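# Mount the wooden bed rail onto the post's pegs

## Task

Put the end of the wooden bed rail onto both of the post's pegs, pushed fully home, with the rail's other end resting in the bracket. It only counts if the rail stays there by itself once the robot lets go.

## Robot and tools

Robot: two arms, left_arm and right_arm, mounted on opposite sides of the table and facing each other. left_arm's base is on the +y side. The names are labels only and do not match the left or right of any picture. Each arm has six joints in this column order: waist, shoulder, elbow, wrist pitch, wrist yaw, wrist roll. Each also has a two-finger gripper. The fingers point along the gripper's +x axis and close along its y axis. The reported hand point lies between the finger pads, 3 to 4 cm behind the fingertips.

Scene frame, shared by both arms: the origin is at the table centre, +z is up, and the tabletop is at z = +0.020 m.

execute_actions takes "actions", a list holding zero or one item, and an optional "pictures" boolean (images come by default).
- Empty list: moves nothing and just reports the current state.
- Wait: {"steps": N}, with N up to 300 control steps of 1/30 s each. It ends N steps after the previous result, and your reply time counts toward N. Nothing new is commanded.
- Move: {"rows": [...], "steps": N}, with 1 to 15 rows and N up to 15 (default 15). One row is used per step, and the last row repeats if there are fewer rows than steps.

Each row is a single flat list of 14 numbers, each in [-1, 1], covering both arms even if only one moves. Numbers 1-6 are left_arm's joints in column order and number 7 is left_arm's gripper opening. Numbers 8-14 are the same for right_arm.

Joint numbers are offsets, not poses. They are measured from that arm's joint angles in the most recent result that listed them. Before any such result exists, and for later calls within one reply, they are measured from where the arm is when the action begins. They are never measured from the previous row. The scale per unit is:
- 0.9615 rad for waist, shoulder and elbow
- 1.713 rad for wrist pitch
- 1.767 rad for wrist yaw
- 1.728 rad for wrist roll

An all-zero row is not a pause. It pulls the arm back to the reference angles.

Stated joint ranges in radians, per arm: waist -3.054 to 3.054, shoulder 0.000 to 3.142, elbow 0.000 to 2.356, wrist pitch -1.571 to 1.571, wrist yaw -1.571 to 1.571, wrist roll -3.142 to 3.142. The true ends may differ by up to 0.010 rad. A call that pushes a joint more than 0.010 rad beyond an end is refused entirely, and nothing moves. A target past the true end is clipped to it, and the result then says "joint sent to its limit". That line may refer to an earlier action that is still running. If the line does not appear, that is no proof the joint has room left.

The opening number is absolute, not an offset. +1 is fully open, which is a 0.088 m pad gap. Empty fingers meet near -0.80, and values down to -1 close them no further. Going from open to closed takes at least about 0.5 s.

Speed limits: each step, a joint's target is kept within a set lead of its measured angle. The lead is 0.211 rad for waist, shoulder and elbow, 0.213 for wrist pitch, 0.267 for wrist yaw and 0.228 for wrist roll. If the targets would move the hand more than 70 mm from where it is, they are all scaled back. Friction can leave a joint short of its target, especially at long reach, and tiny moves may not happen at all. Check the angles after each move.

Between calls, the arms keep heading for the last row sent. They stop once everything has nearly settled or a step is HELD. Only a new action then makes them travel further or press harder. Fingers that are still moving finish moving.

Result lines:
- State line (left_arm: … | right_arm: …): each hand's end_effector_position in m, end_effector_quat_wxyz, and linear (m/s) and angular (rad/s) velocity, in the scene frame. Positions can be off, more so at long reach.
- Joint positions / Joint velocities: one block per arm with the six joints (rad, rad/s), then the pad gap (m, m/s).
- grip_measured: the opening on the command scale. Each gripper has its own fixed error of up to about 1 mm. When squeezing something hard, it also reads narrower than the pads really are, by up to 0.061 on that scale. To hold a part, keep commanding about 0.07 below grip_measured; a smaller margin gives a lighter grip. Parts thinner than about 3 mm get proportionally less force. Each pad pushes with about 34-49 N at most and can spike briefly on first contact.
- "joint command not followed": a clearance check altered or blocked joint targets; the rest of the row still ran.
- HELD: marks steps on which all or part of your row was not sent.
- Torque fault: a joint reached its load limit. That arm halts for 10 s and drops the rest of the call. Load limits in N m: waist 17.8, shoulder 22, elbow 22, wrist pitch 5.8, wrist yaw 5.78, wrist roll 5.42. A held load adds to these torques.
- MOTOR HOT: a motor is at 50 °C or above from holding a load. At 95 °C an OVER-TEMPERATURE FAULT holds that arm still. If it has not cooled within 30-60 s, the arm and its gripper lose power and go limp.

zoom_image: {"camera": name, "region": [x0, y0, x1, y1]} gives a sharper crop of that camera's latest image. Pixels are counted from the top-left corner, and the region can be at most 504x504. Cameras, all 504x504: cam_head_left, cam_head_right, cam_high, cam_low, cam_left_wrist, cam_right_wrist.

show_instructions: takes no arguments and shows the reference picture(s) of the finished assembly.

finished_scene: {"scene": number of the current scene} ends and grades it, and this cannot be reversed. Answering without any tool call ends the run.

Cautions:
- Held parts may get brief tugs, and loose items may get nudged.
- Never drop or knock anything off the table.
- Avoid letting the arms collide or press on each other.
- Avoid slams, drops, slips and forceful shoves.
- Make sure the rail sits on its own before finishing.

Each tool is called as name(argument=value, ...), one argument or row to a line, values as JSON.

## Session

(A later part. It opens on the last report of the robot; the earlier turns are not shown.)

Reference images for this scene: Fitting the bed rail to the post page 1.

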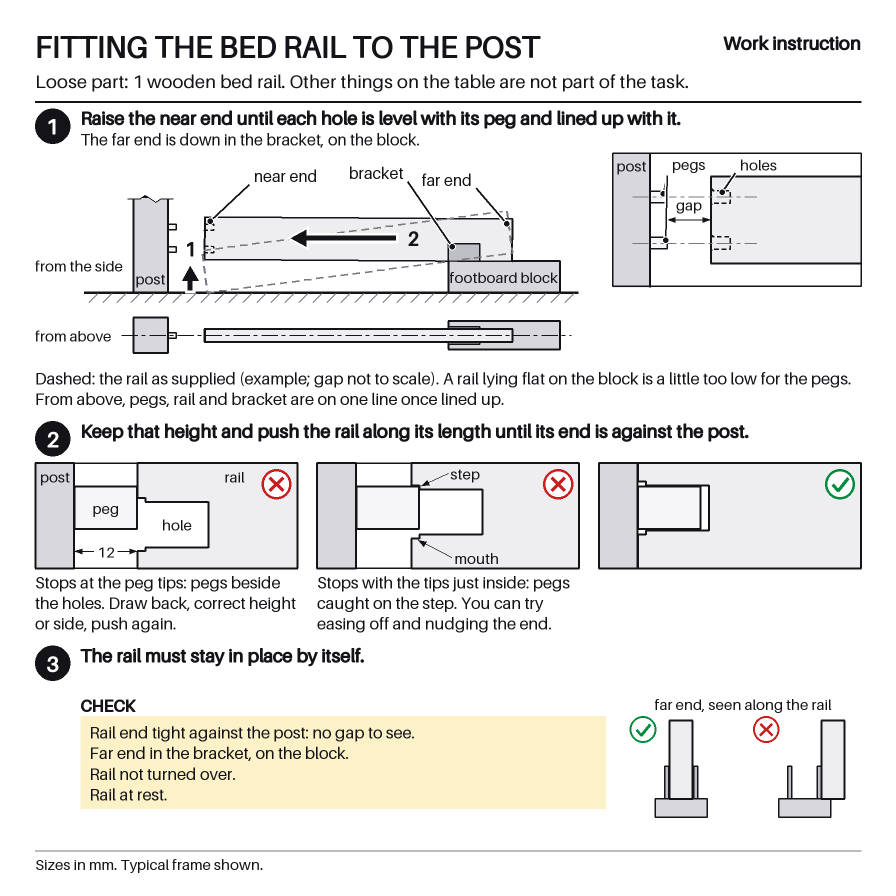

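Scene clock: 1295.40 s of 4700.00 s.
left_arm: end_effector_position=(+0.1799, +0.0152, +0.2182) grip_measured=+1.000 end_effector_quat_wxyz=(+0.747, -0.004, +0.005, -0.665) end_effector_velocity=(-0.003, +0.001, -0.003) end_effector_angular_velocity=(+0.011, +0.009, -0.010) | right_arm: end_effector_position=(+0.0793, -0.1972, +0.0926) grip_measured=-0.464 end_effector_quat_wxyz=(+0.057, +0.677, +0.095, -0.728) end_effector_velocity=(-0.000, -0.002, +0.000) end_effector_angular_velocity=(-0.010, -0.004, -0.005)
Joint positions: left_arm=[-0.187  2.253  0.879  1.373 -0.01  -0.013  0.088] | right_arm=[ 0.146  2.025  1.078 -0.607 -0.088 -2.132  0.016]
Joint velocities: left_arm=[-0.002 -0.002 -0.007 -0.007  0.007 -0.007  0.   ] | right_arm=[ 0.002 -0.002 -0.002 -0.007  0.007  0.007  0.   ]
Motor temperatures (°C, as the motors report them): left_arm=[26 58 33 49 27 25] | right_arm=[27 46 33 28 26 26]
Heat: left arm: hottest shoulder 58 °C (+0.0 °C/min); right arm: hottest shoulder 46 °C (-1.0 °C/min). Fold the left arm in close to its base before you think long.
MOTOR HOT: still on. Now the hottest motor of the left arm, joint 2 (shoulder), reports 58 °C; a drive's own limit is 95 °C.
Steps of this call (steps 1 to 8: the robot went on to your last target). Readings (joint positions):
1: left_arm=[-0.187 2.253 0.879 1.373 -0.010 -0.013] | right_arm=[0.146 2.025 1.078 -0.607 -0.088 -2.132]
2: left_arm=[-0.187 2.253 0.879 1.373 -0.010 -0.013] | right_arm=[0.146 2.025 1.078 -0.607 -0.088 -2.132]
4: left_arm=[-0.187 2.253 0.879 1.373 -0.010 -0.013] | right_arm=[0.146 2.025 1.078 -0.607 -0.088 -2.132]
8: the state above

execute_actions(
  actions=[
    {"rows":[[0,0,0,0,0,0,1,0.056,-0.03,0.085,-0.054,0.047,-0.032,-0.9]],"steps":15},
  ],
  pictures=false,
)

execute_actions(
  actions=[
    {"steps":20},
  ],
)

zoom_image(
  camera="cam_left_wrist",
  region=[190,270,310,390],
)

Scene clock: 1300.40 s of 4700.00 s.
left_arm: end_effector_position=(+0.1799, +0.0152, +0.2182) grip_measured=+1.000 end_effector_quat_wxyz=(+0.747, -0.004, +0.005, -0.665) end_effector_velocity=(+0.000, -0.002, +0.002) end_effector_angular_velocity=(-0.003, +0.007, +0.005) | right_arm: end_effector_position=(+0.0767, -0.1895, +0.1077) grip_measured=-0.461 end_effector_quat_wxyz=(+0.096, +0.694, +0.104, -0.706) end_effector_velocity=(-0.002, -0.002, +0.000) end_effector_angular_velocity=(-0.005, +0.009, +0.010)
Joint positions: left_arm=[-0.187  2.253  0.879  1.373 -0.01  -0.013  0.088] | right_arm=[ 0.191  2.017  1.144 -0.694 -0.019 -2.156  0.016]
Joint velocities: left_arm=[-0.002 -0.002  0.007 -0.007 -0.007 -0.007  0.   ] | right_arm=[ 0.002 -0.002 -0.002 -0.007 -0.007 -0.007 -0.   ]
Motor temperatures (°C, as the motors report them): left_arm=[26 58 33 49 27 25] | right_arm=[27 47 33 28 26 26]
Heat: left arm: hottest shoulder 58 °C (+0.0 °C/min); right arm: hottest shoulder 47 °C (+0.0 °C/min). Fold the left arm in close to its base before you think long.
MOTOR HOT: still on. Now the hottest motor of the left arm, joint 2 (shoulder), reports 58 °C; a drive's own limit is 95 °C.
Steps of this call (steps 1 to 15: the robot went on to your last target; steps 16 to 90: nothing new was sent; then 1.50 s passed at rest; steps 91 to 105: all 15 steps of this action). Readings (joint positions):
91: left_arm=[-0.187 2.253 0.879 1.373 -0.010 -0.013] | right_arm=[0.152 2.024 1.092 -0.632 -0.069 -2.139]
92: left_arm=[-0.187 2.253 0.879 1.373 -0.010 -0.013] | right_arm=[0.162 2.024 1.105 -0.651 -0.052 -2.141]
94: left_arm=[-0.187 2.253 0.879 1.373 -0.010 -0.013] | right_arm=[0.181 2.020 1.129 -0.670 -0.038 -2.150]
98: left_arm=[-0.187 2.253 0.879 1.373 -0.010 -0.013] | right_arm=[0.191 2.017 1.142 -0.690 -0.020 -2.155]
105: the state above

Scene clock: 1301.07 s of 4700.00 s.
left_arm: end_effector_position=(+0.1799, +0.0152, +0.2182) grip_measured=+1.000 end_effector_quat_wxyz=(+0.747, -0.004, +0.005, -0.665) end_effector_velocity=(-0.000, +0.000, +0.002) end_effector_angular_velocity=(-0.008, +0.006, +0.005) | right_arm: end_effector_position=(+0.0767, -0.1894, +0.1077) grip_measured=-0.461 end_effector_quat_wxyz=(+0.096, +0.694, +0.104, -0.706) end_effector_velocity=(-0.002, -0.006, -0.001) end_effector_angular_velocity=(-0.023, +0.015, +0.020)
Joint positions: left_arm=[-0.187  2.253  0.879  1.373 -0.01  -0.013  0.088] | right_arm=[ 0.191  2.017  1.144 -0.695 -0.019 -2.156  0.016]
Joint velocities: left_arm=[-0.002 -0.002 -0.002  0.007 -0.007 -0.007  0.   ] | right_arm=[-0.002  0.002 -0.002 -0.022 -0.007 -0.022  0.   ]
Motor temperatures (°C, as the motors report them): left_arm=[26 58 33 49 27 25] | right_arm=[27 47 33 28 26 26]
Heat: left arm: hottest shoulder 58 °C (+0.0 °C/min); right arm: hottest shoulder 47 °C (+0.0 °C/min). Fold the left arm in close to its base before you think long.
MOTOR HOT: still on. Now the hottest motor of the left arm, joint 2 (shoulder), reports 58 °C; a drive's own limit is 95 °C.
Steps of this call (steps 1 to 15: the robot went on to your last target; steps 16 to 20: nothing new was sent). Readings (joint positions):
1: left_arm=[-0.187 2.253 0.879 1.373 -0.010 -0.013] | right_arm=[0.191 2.017 1.144 -0.694 -0.019 -2.156]
2: left_arm=[-0.187 2.253 0.879 1.373 -0.010 -0.013] | right_arm=[0.191 2.017 1.144 -0.694 -0.019 -2.156]
4: left_arm=[-0.187 2.253 0.879 1.373 -0.010 -0.013] | right_arm=[0.191 2.017 1.144 -0.695 -0.019 -2.156]
8: left_arm=[-0.187 2.253 0.879 1.373 -0.010 -0.013] | right_arm=[0.191 2.017 1.144 -0.695 -0.019 -2.156]
20: the state above
All arms were judged still, so your last target was given up. Only a new action makes them travel on or press farther. Fingers that are still opening or closing keep moving.

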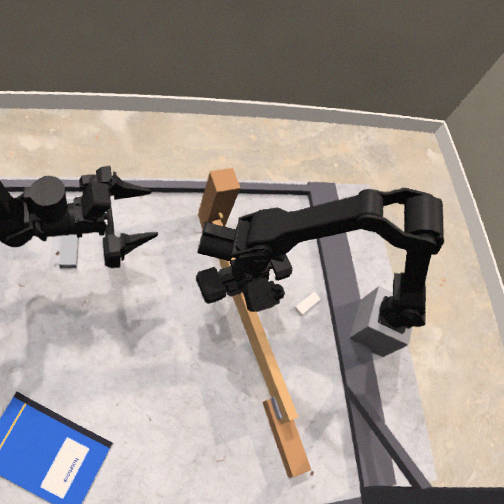

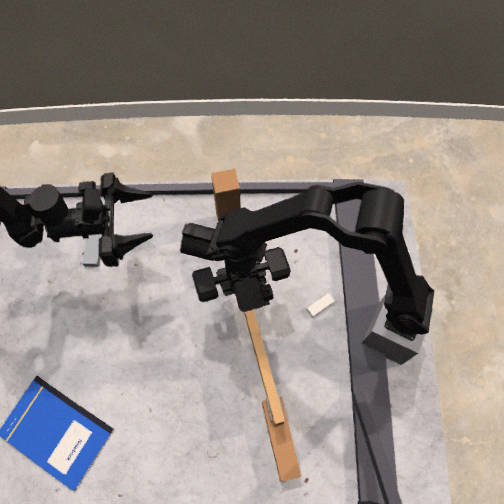

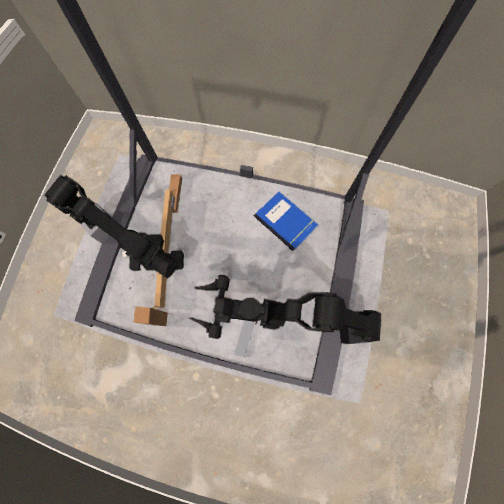

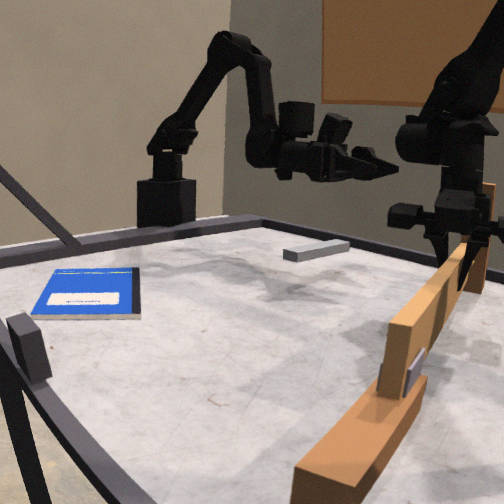

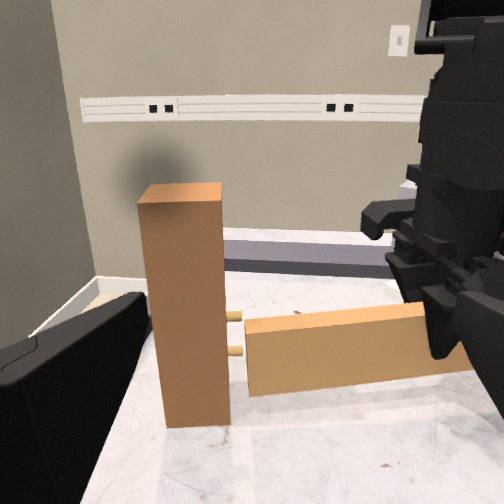

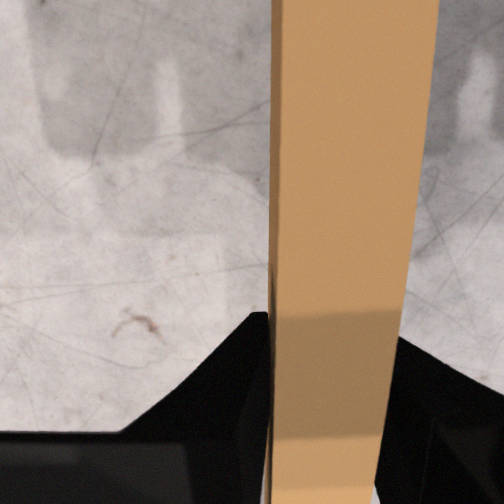

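Region (190, 270, 310, 390) of cam_left_wrist's 504x504 image, scaled by 4.200, with more detail than that image has.

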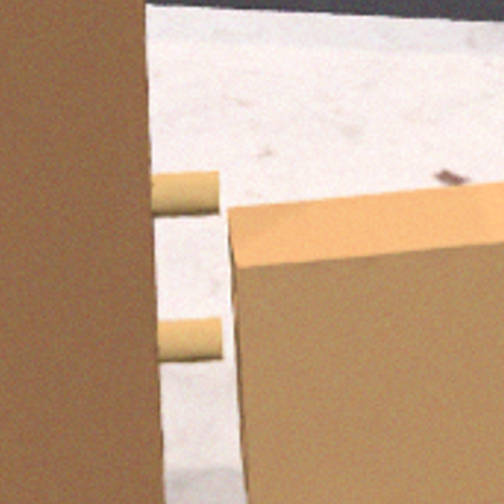

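execute_actions(
  actions=[
    {"rows":[[0,0,0,0,0,0,1,0.005,-0.086,-0.05,-0.018,0.005,-0.012,-0.9]],"steps":15},
  ],
  pictures=false,
)

execute_actions(
  actions=[
    {"steps":15},
  ],
)

zoom_image(
  camera="cam_left_wrist",
  region=[190,270,310,390],
)

Scene clock: 1305.20 s of 4700.00 s.
left_arm: end_effector_position=(+0.1799, +0.0152, +0.2182) grip_measured=+1.000 end_effector_quat_wxyz=(+0.747, -0.004, +0.005, -0.665) end_effector_velocity=(+0.002, +0.001, -0.001) end_effector_angular_velocity=(+0.008, -0.007, +0.020) | right_arm: end_effector_position=(+0.0755, -0.1962, +0.1215) grip_measured=-0.456 end_effector_quat_wxyz=(+0.091, +0.699, +0.108, -0.701) end_effector_velocity=(+0.001, +0.000, -0.001) end_effector_angular_velocity=(+0.005, +0.006, +0.000)
Joint positions: left_arm=[-0.187  2.253  0.879  1.373 -0.01  -0.013  0.088] | right_arm=[ 0.192  1.952  1.113 -0.71  -0.012 -2.153  0.017]
Joint velocities: left_arm=[-0.002 -0.002 -0.002 -0.007 -0.022  0.007  0.   ] | right_arm=[-0.007  0.002 -0.002  0.007 -0.007 -0.007  0.   ]
Motor temperatures (°C, as the motors report them): left_arm=[26 58 33 49 27 25] | right_arm=[27 48 33 28 26 26]
Heat: left arm: hottest shoulder 58 °C (+0.0 °C/min); right arm: hottest shoulder 48 °C (+1.0 °C/min). Fold the left arm in close to its base before you think long.
MOTOR HOT: still on. Now the hottest motor of the left arm, joint 2 (shoulder), reports 58 °C; a drive's own limit is 95 °C.
Steps of this call (steps 1 to 90: nothing new was sent; then 0.63 s passed at rest; steps 91 to 105: all 15 steps of this action). Readings (joint positions):
91: left_arm=[-0.187 2.253 0.879 1.373 -0.010 -0.013] | right_arm=[0.191 2.008 1.138 -0.695 -0.017 -2.156]
92: left_arm=[-0.187 2.253 0.879 1.373 -0.010 -0.013] | right_arm=[0.191 1.996 1.130 -0.699 -0.013 -2.156]
94: left_arm=[-0.187 2.253 0.879 1.373 -0.010 -0.013] | right_arm=[0.191 1.970 1.121 -0.708 -0.014 -2.155]
98: left_arm=[-0.187 2.253 0.879 1.373 -0.010 -0.013] | right_arm=[0.193 1.952 1.115 -0.710 -0.014 -2.155]
105: the state above

Scene clock: 1305.70 s of 4700.00 s.
left_arm: end_effector_position=(+0.1799, +0.0152, +0.2182) grip_measured=+1.000 end_effector_quat_wxyz=(+0.747, -0.004, +0.005, -0.665) end_effector_velocity=(+0.002, +0.001, -0.001) end_effector_angular_velocity=(+0.006, +0.008, +0.020) | right_arm: end_effector_position=(+0.0755, -0.1962, +0.1215) grip_measured=-0.456 end_effector_quat_wxyz=(+0.091, +0.699, +0.108, -0.701) end_effector_velocity=(+0.000, -0.005, +0.002) end_effector_angular_velocity=(-0.018, -0.002, +0.005)
Joint positions: left_arm=[-0.187  2.253  0.879  1.373 -0.01  -0.013  0.088] | right_arm=[ 0.192  1.952  1.113 -0.71  -0.012 -2.153  0.017]
Joint velocities: left_arm=[-0.002 -0.002 -0.002 -0.007 -0.022 -0.007  0.   ] | right_arm=[-0.002 -0.007 -0.002 -0.022  0.007 -0.007  0.   ]
Motor temperatures (°C, as the motors report them): left_arm=[26 58 33 49 27 25] | right_arm=[27 48 33 28 26 26]
Heat: left arm: hottest shoulder 58 °C (+0.0 °C/min); right arm: hottest shoulder 48 °C (+1.0 °C/min). Fold the left arm in close to its base before you think long.
MOTOR HOT: still on. Now the hottest motor of the left arm, joint 2 (shoulder), reports 58 °C; a drive's own limit is 95 °C.
Steps of this call (steps 1 to 15: the robot went on to your last target). Readings (joint positions):
1: left_arm=[-0.187 2.253 0.879 1.373 -0.010 -0.013] | right_arm=[0.192 1.952 1.113 -0.710 -0.012 -2.153]
2: left_arm=[-0.187 2.253 0.879 1.373 -0.010 -0.013] | right_arm=[0.192 1.952 1.113 -0.710 -0.012 -2.153]
4: left_arm=[-0.187 2.253 0.879 1.373 -0.010 -0.013] | right_arm=[0.192 1.952 1.113 -0.710 -0.012 -2.153]
8: left_arm=[-0.187 2.253 0.879 1.373 -0.010 -0.013] | right_arm=[0.192 1.952 1.113 -0.710 -0.012 -2.153]
15: the state above
All arms were judged still, so your last target was given up. Only a new action makes them travel on or press farther. Fingers that are still opening or closing keep moving.

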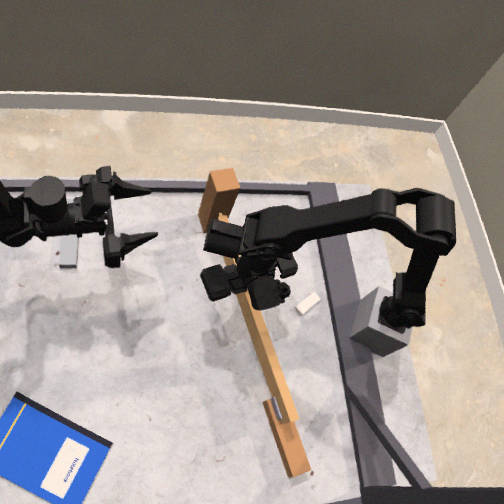

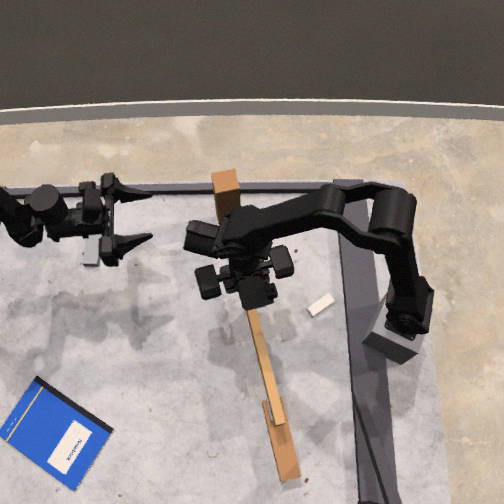

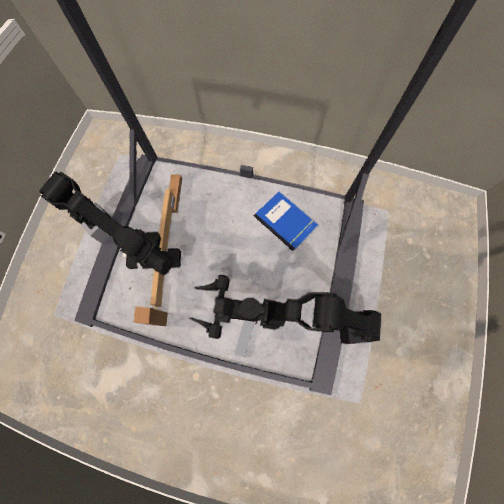

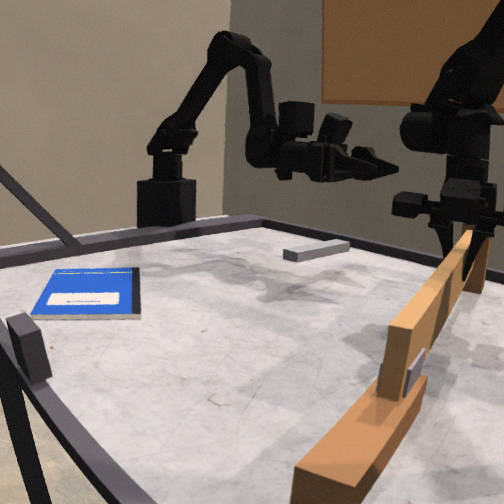

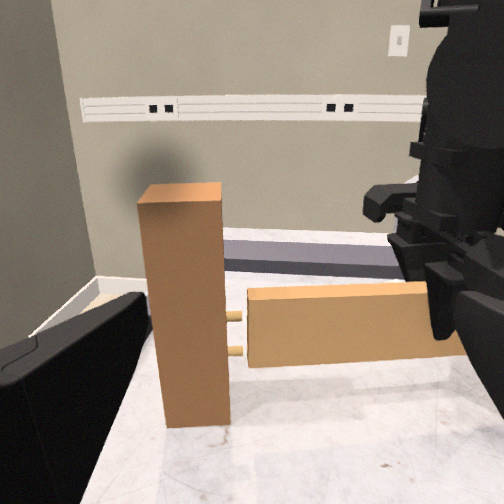

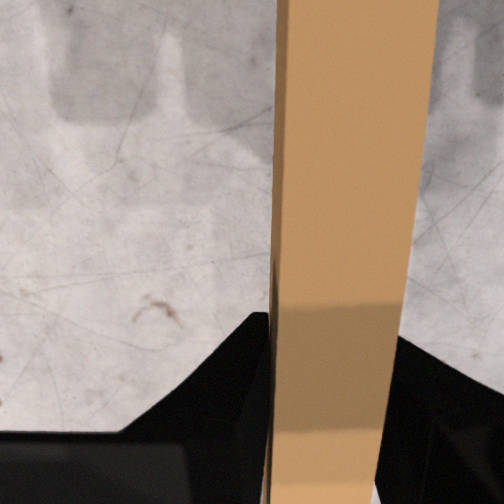

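Region (190, 270, 310, 390) of cam_left_wrist's 504x504 image, scaled by 4.200, with more detail than that image has.

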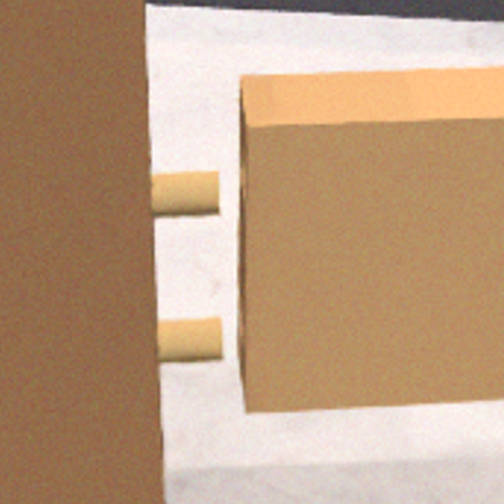

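execute_actions(
  actions=[
    {"rows":[[0,0,0,0,0,0,1,0,0,-0.029,0.012,0,0,-0.9]],"steps":15},
  ],
)

zoom_image(
  camera="cam_left_wrist",
  region=[190,270,310,390],
)

Scene clock: 1310.00 s of 4700.00 s.
left_arm: end_effector_position=(+0.1799, +0.0152, +0.2182) grip_measured=+1.000 end_effector_quat_wxyz=(+0.747, -0.004, +0.005, -0.665) end_effector_velocity=(-0.003, +0.001, -0.003) end_effector_angular_velocity=(+0.013, -0.006, -0.010) | right_arm: end_effector_position=(+0.0759, -0.1958, +0.1185) grip_measured=-0.456 end_effector_quat_wxyz=(+0.080, +0.702, +0.105, -0.700) end_effector_velocity=(-0.001, -0.004, -0.001) end_effector_angular_velocity=(-0.009, +0.010, +0.020)
Joint positions: left_arm=[-0.187  2.253  0.879  1.373 -0.01  -0.013  0.088] | right_arm=[ 0.191  1.952  1.098 -0.684 -0.013 -2.136  0.017]
Joint velocities: left_arm=[-0.002 -0.002 -0.007 -0.007  0.007  0.007  0.   ] | right_arm=[-0.002 -0.002 -0.007 -0.007 -0.007 -0.022 -0.   ]
Motor temperatures (°C, as the motors report them): left_arm=[26 58 33 49 27 25] | right_arm=[27 49 33 28 26 26]
Heat: left arm: hottest shoulder 58 °C (+0.0 °C/min); right arm: hottest shoulder 49 °C (+2.0 °C/min). Fold the left arm in close to its base before you think long.
MOTOR HOT: still on. Now the hottest motor of the left arm, joint 2 (shoulder), reports 58 °C; a drive's own limit is 95 °C.
Steps of this call (steps 1 to 90: nothing new was sent; then 0.80 s passed at rest; steps 91 to 105: all 15 steps of this action). Readings (joint positions):
91: left_arm=[-0.187 2.253 0.879 1.373 -0.010 -0.013] | right_arm=[0.192 1.952 1.110 -0.705 -0.013 -2.147]
92: left_arm=[-0.187 2.253 0.879 1.373 -0.010 -0.013] | right_arm=[0.192 1.952 1.107 -0.699 -0.013 -2.143]
94: left_arm=[-0.187 2.253 0.879 1.373 -0.010 -0.013] | right_arm=[0.191 1.952 1.102 -0.690 -0.013 -2.140]
98: left_arm=[-0.187 2.253 0.879 1.373 -0.010 -0.013] | right_arm=[0.191 1.952 1.099 -0.685 -0.013 -2.137]
105: the state above

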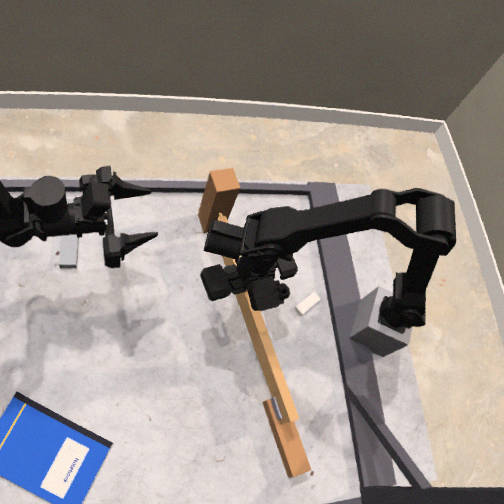

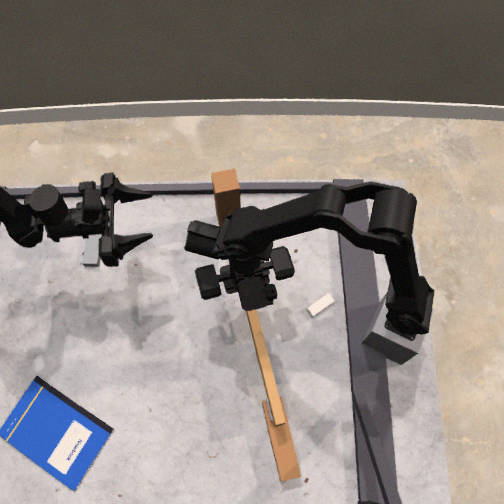

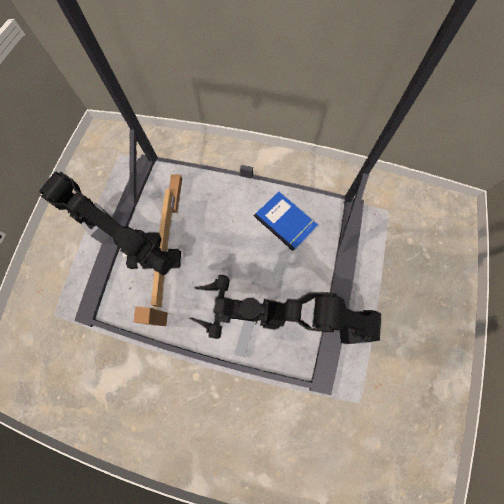

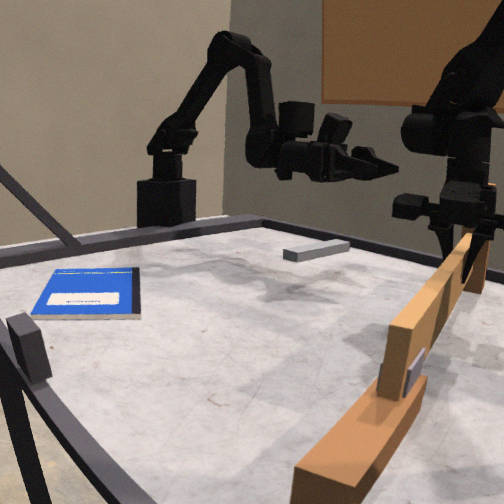

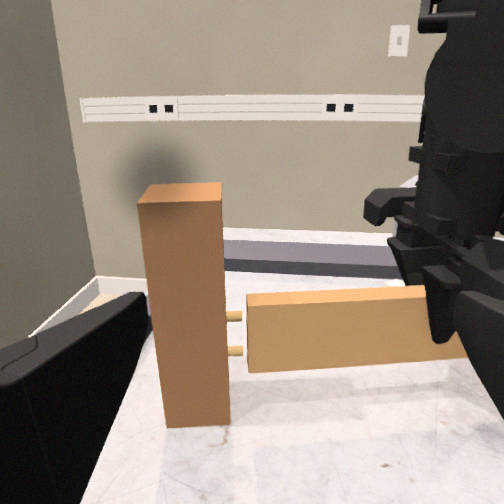

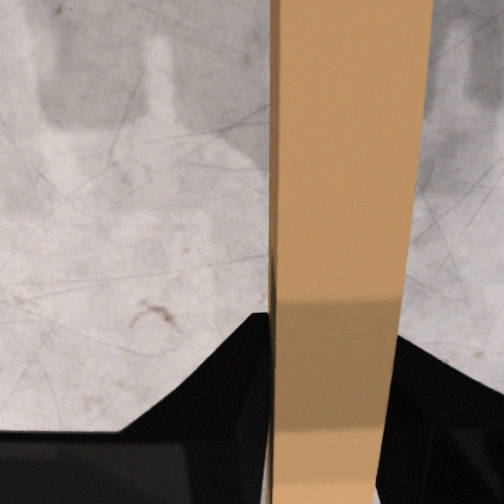

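Region (190, 270, 310, 390) of cam_left_wrist's 504x504 image, scaled by 4.200, with more detail than that image has.

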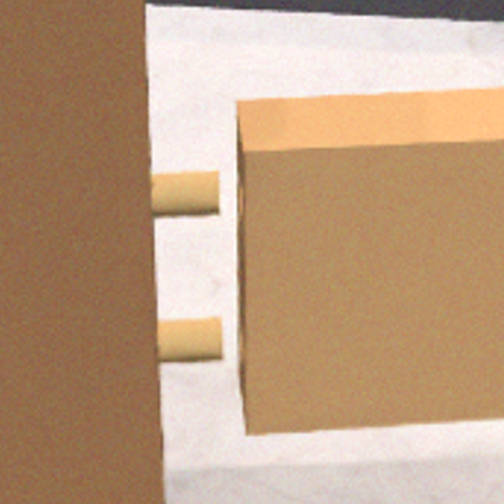

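execute_actions(
  actions=[
    {"rows":[[0,0,0,0,0,0,1,-0.03,0,0,-0.004,0.01,0,-0.9]],"steps":15},
  ],
)

zoom_image(
  camera="cam_left_wrist",
  region=[190,270,310,390],
)

Scene clock: 1313.23 s of 4700.00 s.
left_arm: end_effector_position=(+0.1799, +0.0152, +0.2182) grip_measured=+1.000 end_effector_quat_wxyz=(+0.747, -0.004, +0.005, -0.665) end_effector_velocity=(-0.005, +0.001, -0.006) end_effector_angular_velocity=(+0.026, +0.010, -0.015) | right_arm: end_effector_position=(+0.0801, -0.1972, +0.1185) grip_measured=-0.456 end_effector_quat_wxyz=(+0.071, +0.701, +0.097, -0.703) end_effector_velocity=(-0.003, -0.001, +0.000) end_effector_angular_velocity=(+0.000, +0.022, +0.020)
Joint positions: left_arm=[-0.187  2.253  0.879  1.373 -0.01  -0.013  0.088] | right_arm=[ 0.175  1.952  1.098 -0.684 -0.017 -2.126  0.017]
Joint velocities: left_arm=[-0.007 -0.002 -0.007 -0.022  0.007 -0.007  0.   ] | right_arm=[-0.002 -0.002 -0.002 -0.007 -0.022 -0.022 -0.   ]
Motor temperatures (°C, as the motors report them): left_arm=[26 58 33 49 27 25] | right_arm=[27 49 33 28 26 27]
Heat: left arm: hottest shoulder 58 °C (+0.0 °C/min); right arm: hottest shoulder 49 °C (+3.0 °C/min). Fold the left arm in close to its base before you think long.
MOTOR HOT: still on. Now the hottest motor of the left arm, joint 2 (shoulder), reports 58 °C; a drive's own limit is 95 °C.
Steps of this call (steps 1 to 15: the robot went on to your last target; steps 16 to 82: nothing new was sent; steps 83 to 97: all 15 steps of this action). Readings (joint positions):
83: left_arm=[-0.187 2.253 0.879 1.373 -0.010 -0.013] | right_arm=[0.188 1.952 1.098 -0.684 -0.014 -2.132]
84: left_arm=[-0.187 2.253 0.879 1.373 -0.010 -0.013] | right_arm=[0.184 1.952 1.098 -0.684 -0.014 -2.130]
86: left_arm=[-0.187 2.253 0.879 1.373 -0.010 -0.013] | right_arm=[0.175 1.952 1.098 -0.684 -0.017 -2.128]
90: left_arm=[-0.187 2.253 0.879 1.373 -0.010 -0.013] | right_arm=[0.175 1.952 1.098 -0.684 -0.017 -2.127]
97: the state above

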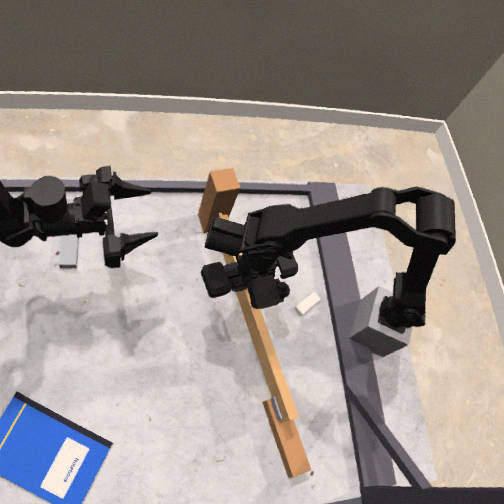

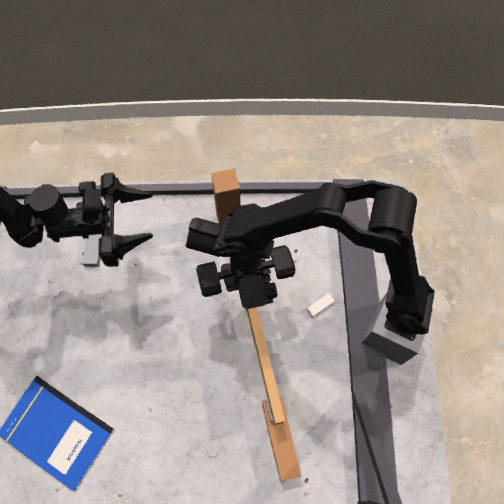

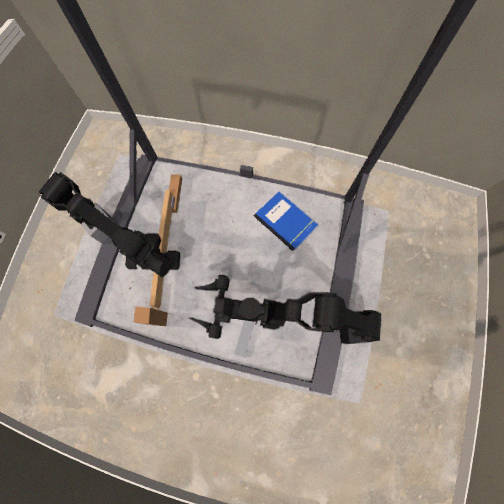

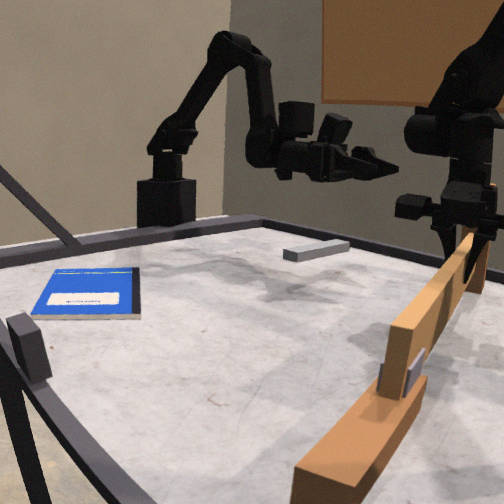

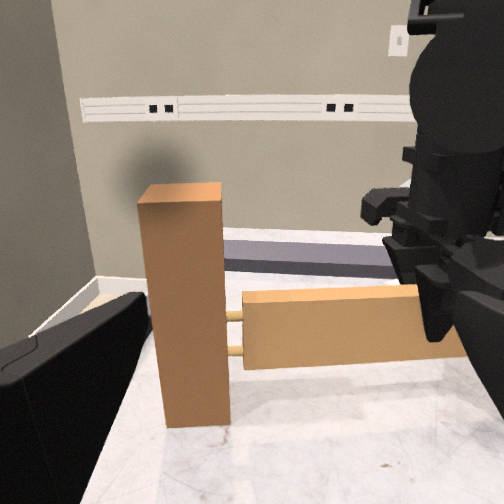

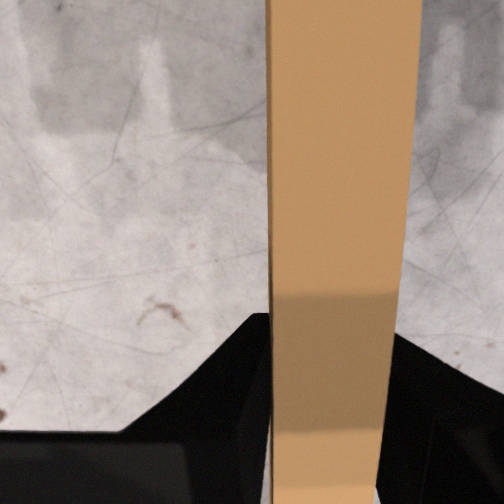

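Region (190, 270, 310, 390) of cam_left_wrist's 504x504 image, scaled by 4.200, with more detail than that image has.

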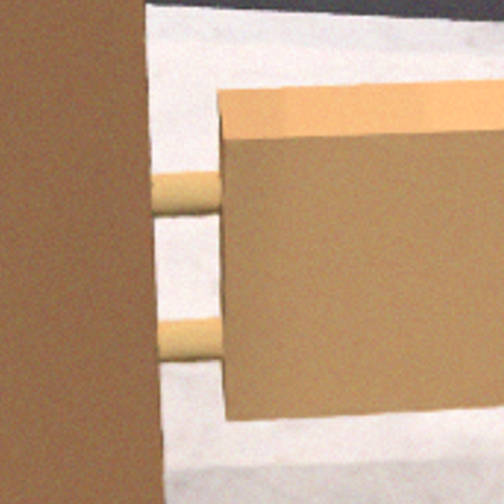

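At tips, slightly high (139). Pulsed lowering.

execute_actions(
  actions=[
    {"rows":[[0,0,0,0,0,0,1,-0.04,0.014,0,0,0.03,0,-0.9],[0,0,0,0,0,0,1,-0.04,0.014,0,0,0.03,0,-0.9],[0,0,0,0,0,0,1,0,0.016,0,0,0,0,-0.9],[0,0,0,0,0,0,1,0,0.016,0,0,0,0,-0.9],[0,0,0,0,0,0,1,-0.04,0.018,0,0,0.03,0,-0.9],[0,0,0,0,0,0,1,-0.04,0.018,0,0,0.03,0,-0.9],[0,0,0,0,0,0,1,0,0.02,0,0,0,0,-0.9],[0,0,0,0,0,0,1,0,0.02,0,0,0,0,-0.9],[0,0,0,0,0,0,1,-0.04,0.022,0,0,0.03,0,-0.9],[0,0,0,0,0,0,1,-0.04,0.022,0,0,0.03,0,-0.9],[0,0,0,0,0,0,1,0,0.024,0,0,0,0,-0.9],[0,0,0,0,0,0,1,0,0.024,0,0,0,0,-0.9],[0,0,0,0,0,0,1,-0.04,0.024,0,0,0.03,0,-0.9],[0,0,0,0,0,0,1,-0.04,0.024,0,0,0.03,0,-0.9],[0,0,0,0,0,0,1,-0.015,0.024,0,0,0.008,0,-0.9]],"steps":15},
  ],
)

zoom_image(
  camera="cam_left_wrist",
  region=[190,270,310,390],
)

Scene clock: 1320.80 s of 4700.00 s.
left_arm: end_effector_position=(+0.1799, +0.0152, +0.2182) grip_measured=+1.000 end_effector_quat_wxyz=(+0.747, -0.004, +0.005, -0.665) end_effector_velocity=(-0.000, +0.000, +0.001) end_effector_angular_velocity=(+0.002, +0.008, +0.005) | right_arm: end_effector_position=(+0.0818, -0.1982, +0.1159) grip_measured=-0.456 end_effector_quat_wxyz=(+0.068, +0.701, +0.090, -0.704) end_effector_velocity=(-0.006, -0.007, +0.000) end_effector_angular_velocity=(-0.037, +0.004, +0.019)
Joint positions: left_arm=[-0.187  2.253  0.879  1.373 -0.01  -0.013  0.088] | right_arm=[ 0.17   1.961  1.098 -0.681 -0.016 -2.118  0.017]
Joint velocities: left_arm=[-0.002 -0.007 -0.002 -0.007 -0.007 -0.007  0.   ] | right_arm=[ 0.012 -0.002 -0.002 -0.037  0.007 -0.007  0.   ]
Motor temperatures (°C, as the motors report them): left_arm=[26 58 33 49 27 25] | right_arm=[27 49 33 28 27 26]
Heat: left arm: hottest shoulder 58 °C (+0.0 °C/min); right arm: hottest shoulder 49 °C (+2.0 °C/min). Fold the left arm in close to its base before you think long.
MOTOR HOT: still on. Now the hottest motor of the left arm, joint 2 (shoulder), reports 58 °C; a drive's own limit is 95 °C.
Steps of this call (steps 1 to 15: the robot went on to your last target; steps 16 to 90: nothing new was sent; then 4.07 s passed at rest; steps 91 to 105: all 15 steps of this action). Readings (joint positions):
91: left_arm=[-0.187 2.253 0.879 1.373 -0.010 -0.013] | right_arm=[0.174 1.953 1.098 -0.684 -0.017 -2.124]
92: left_arm=[-0.187 2.253 0.879 1.373 -0.010 -0.013] | right_arm=[0.174 1.953 1.098 -0.684 -0.018 -2.122]
94: left_arm=[-0.187 2.253 0.879 1.373 -0.010 -0.013] | right_arm=[0.176 1.954 1.098 -0.684 -0.017 -2.120]
98: left_arm=[-0.187 2.253 0.879 1.373 -0.010 -0.013] | right_arm=[0.176 1.955 1.098 -0.684 -0.017 -2.119]
105: the state above

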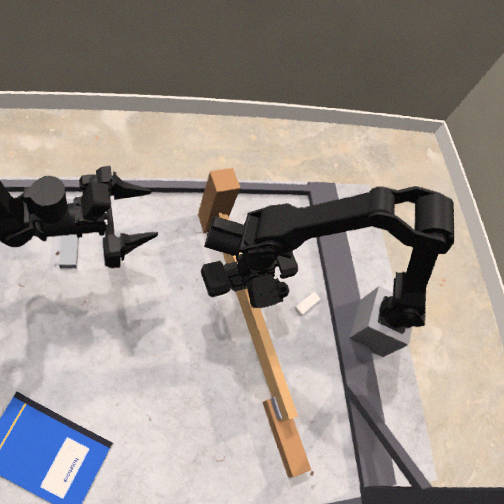

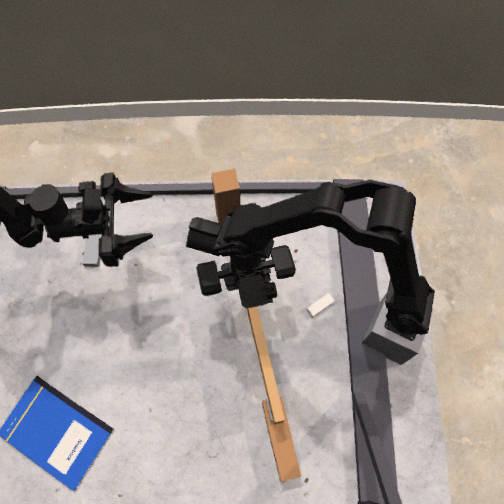

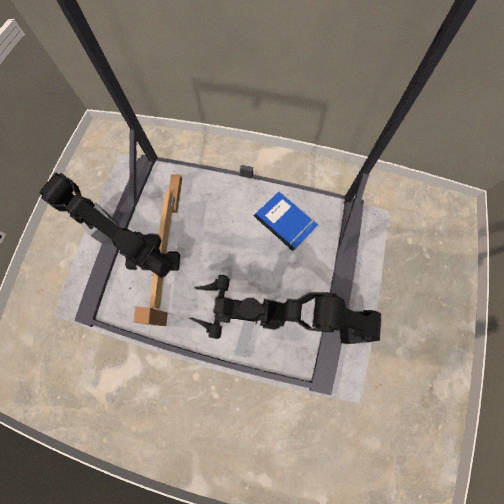

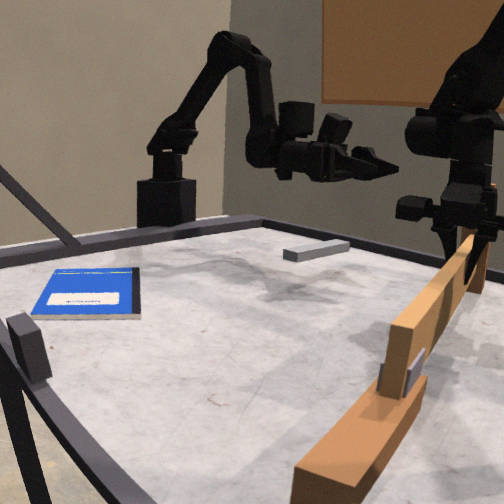

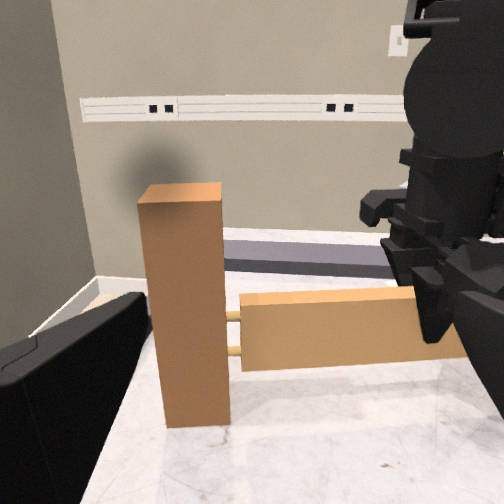

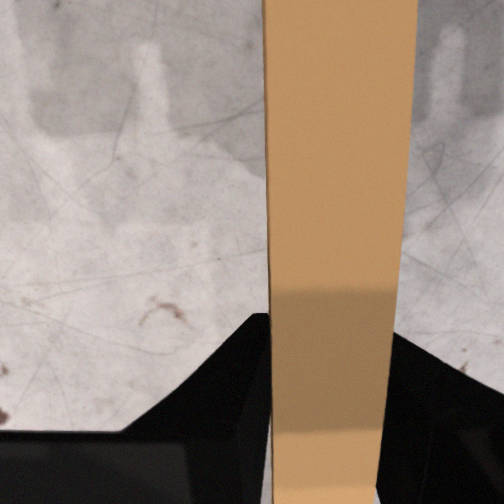

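Region (190, 270, 310, 390) of cam_left_wrist's 504x504 image, scaled by 4.200, with more detail than that image has.

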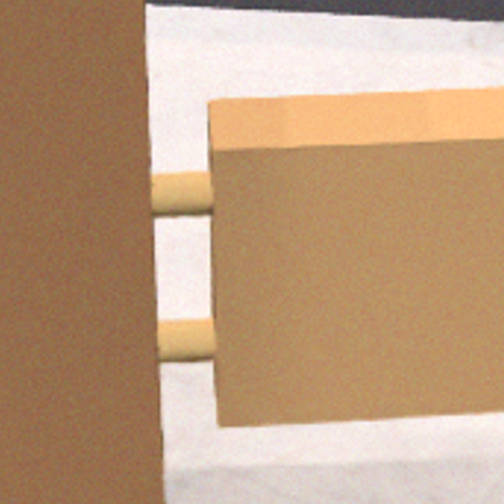

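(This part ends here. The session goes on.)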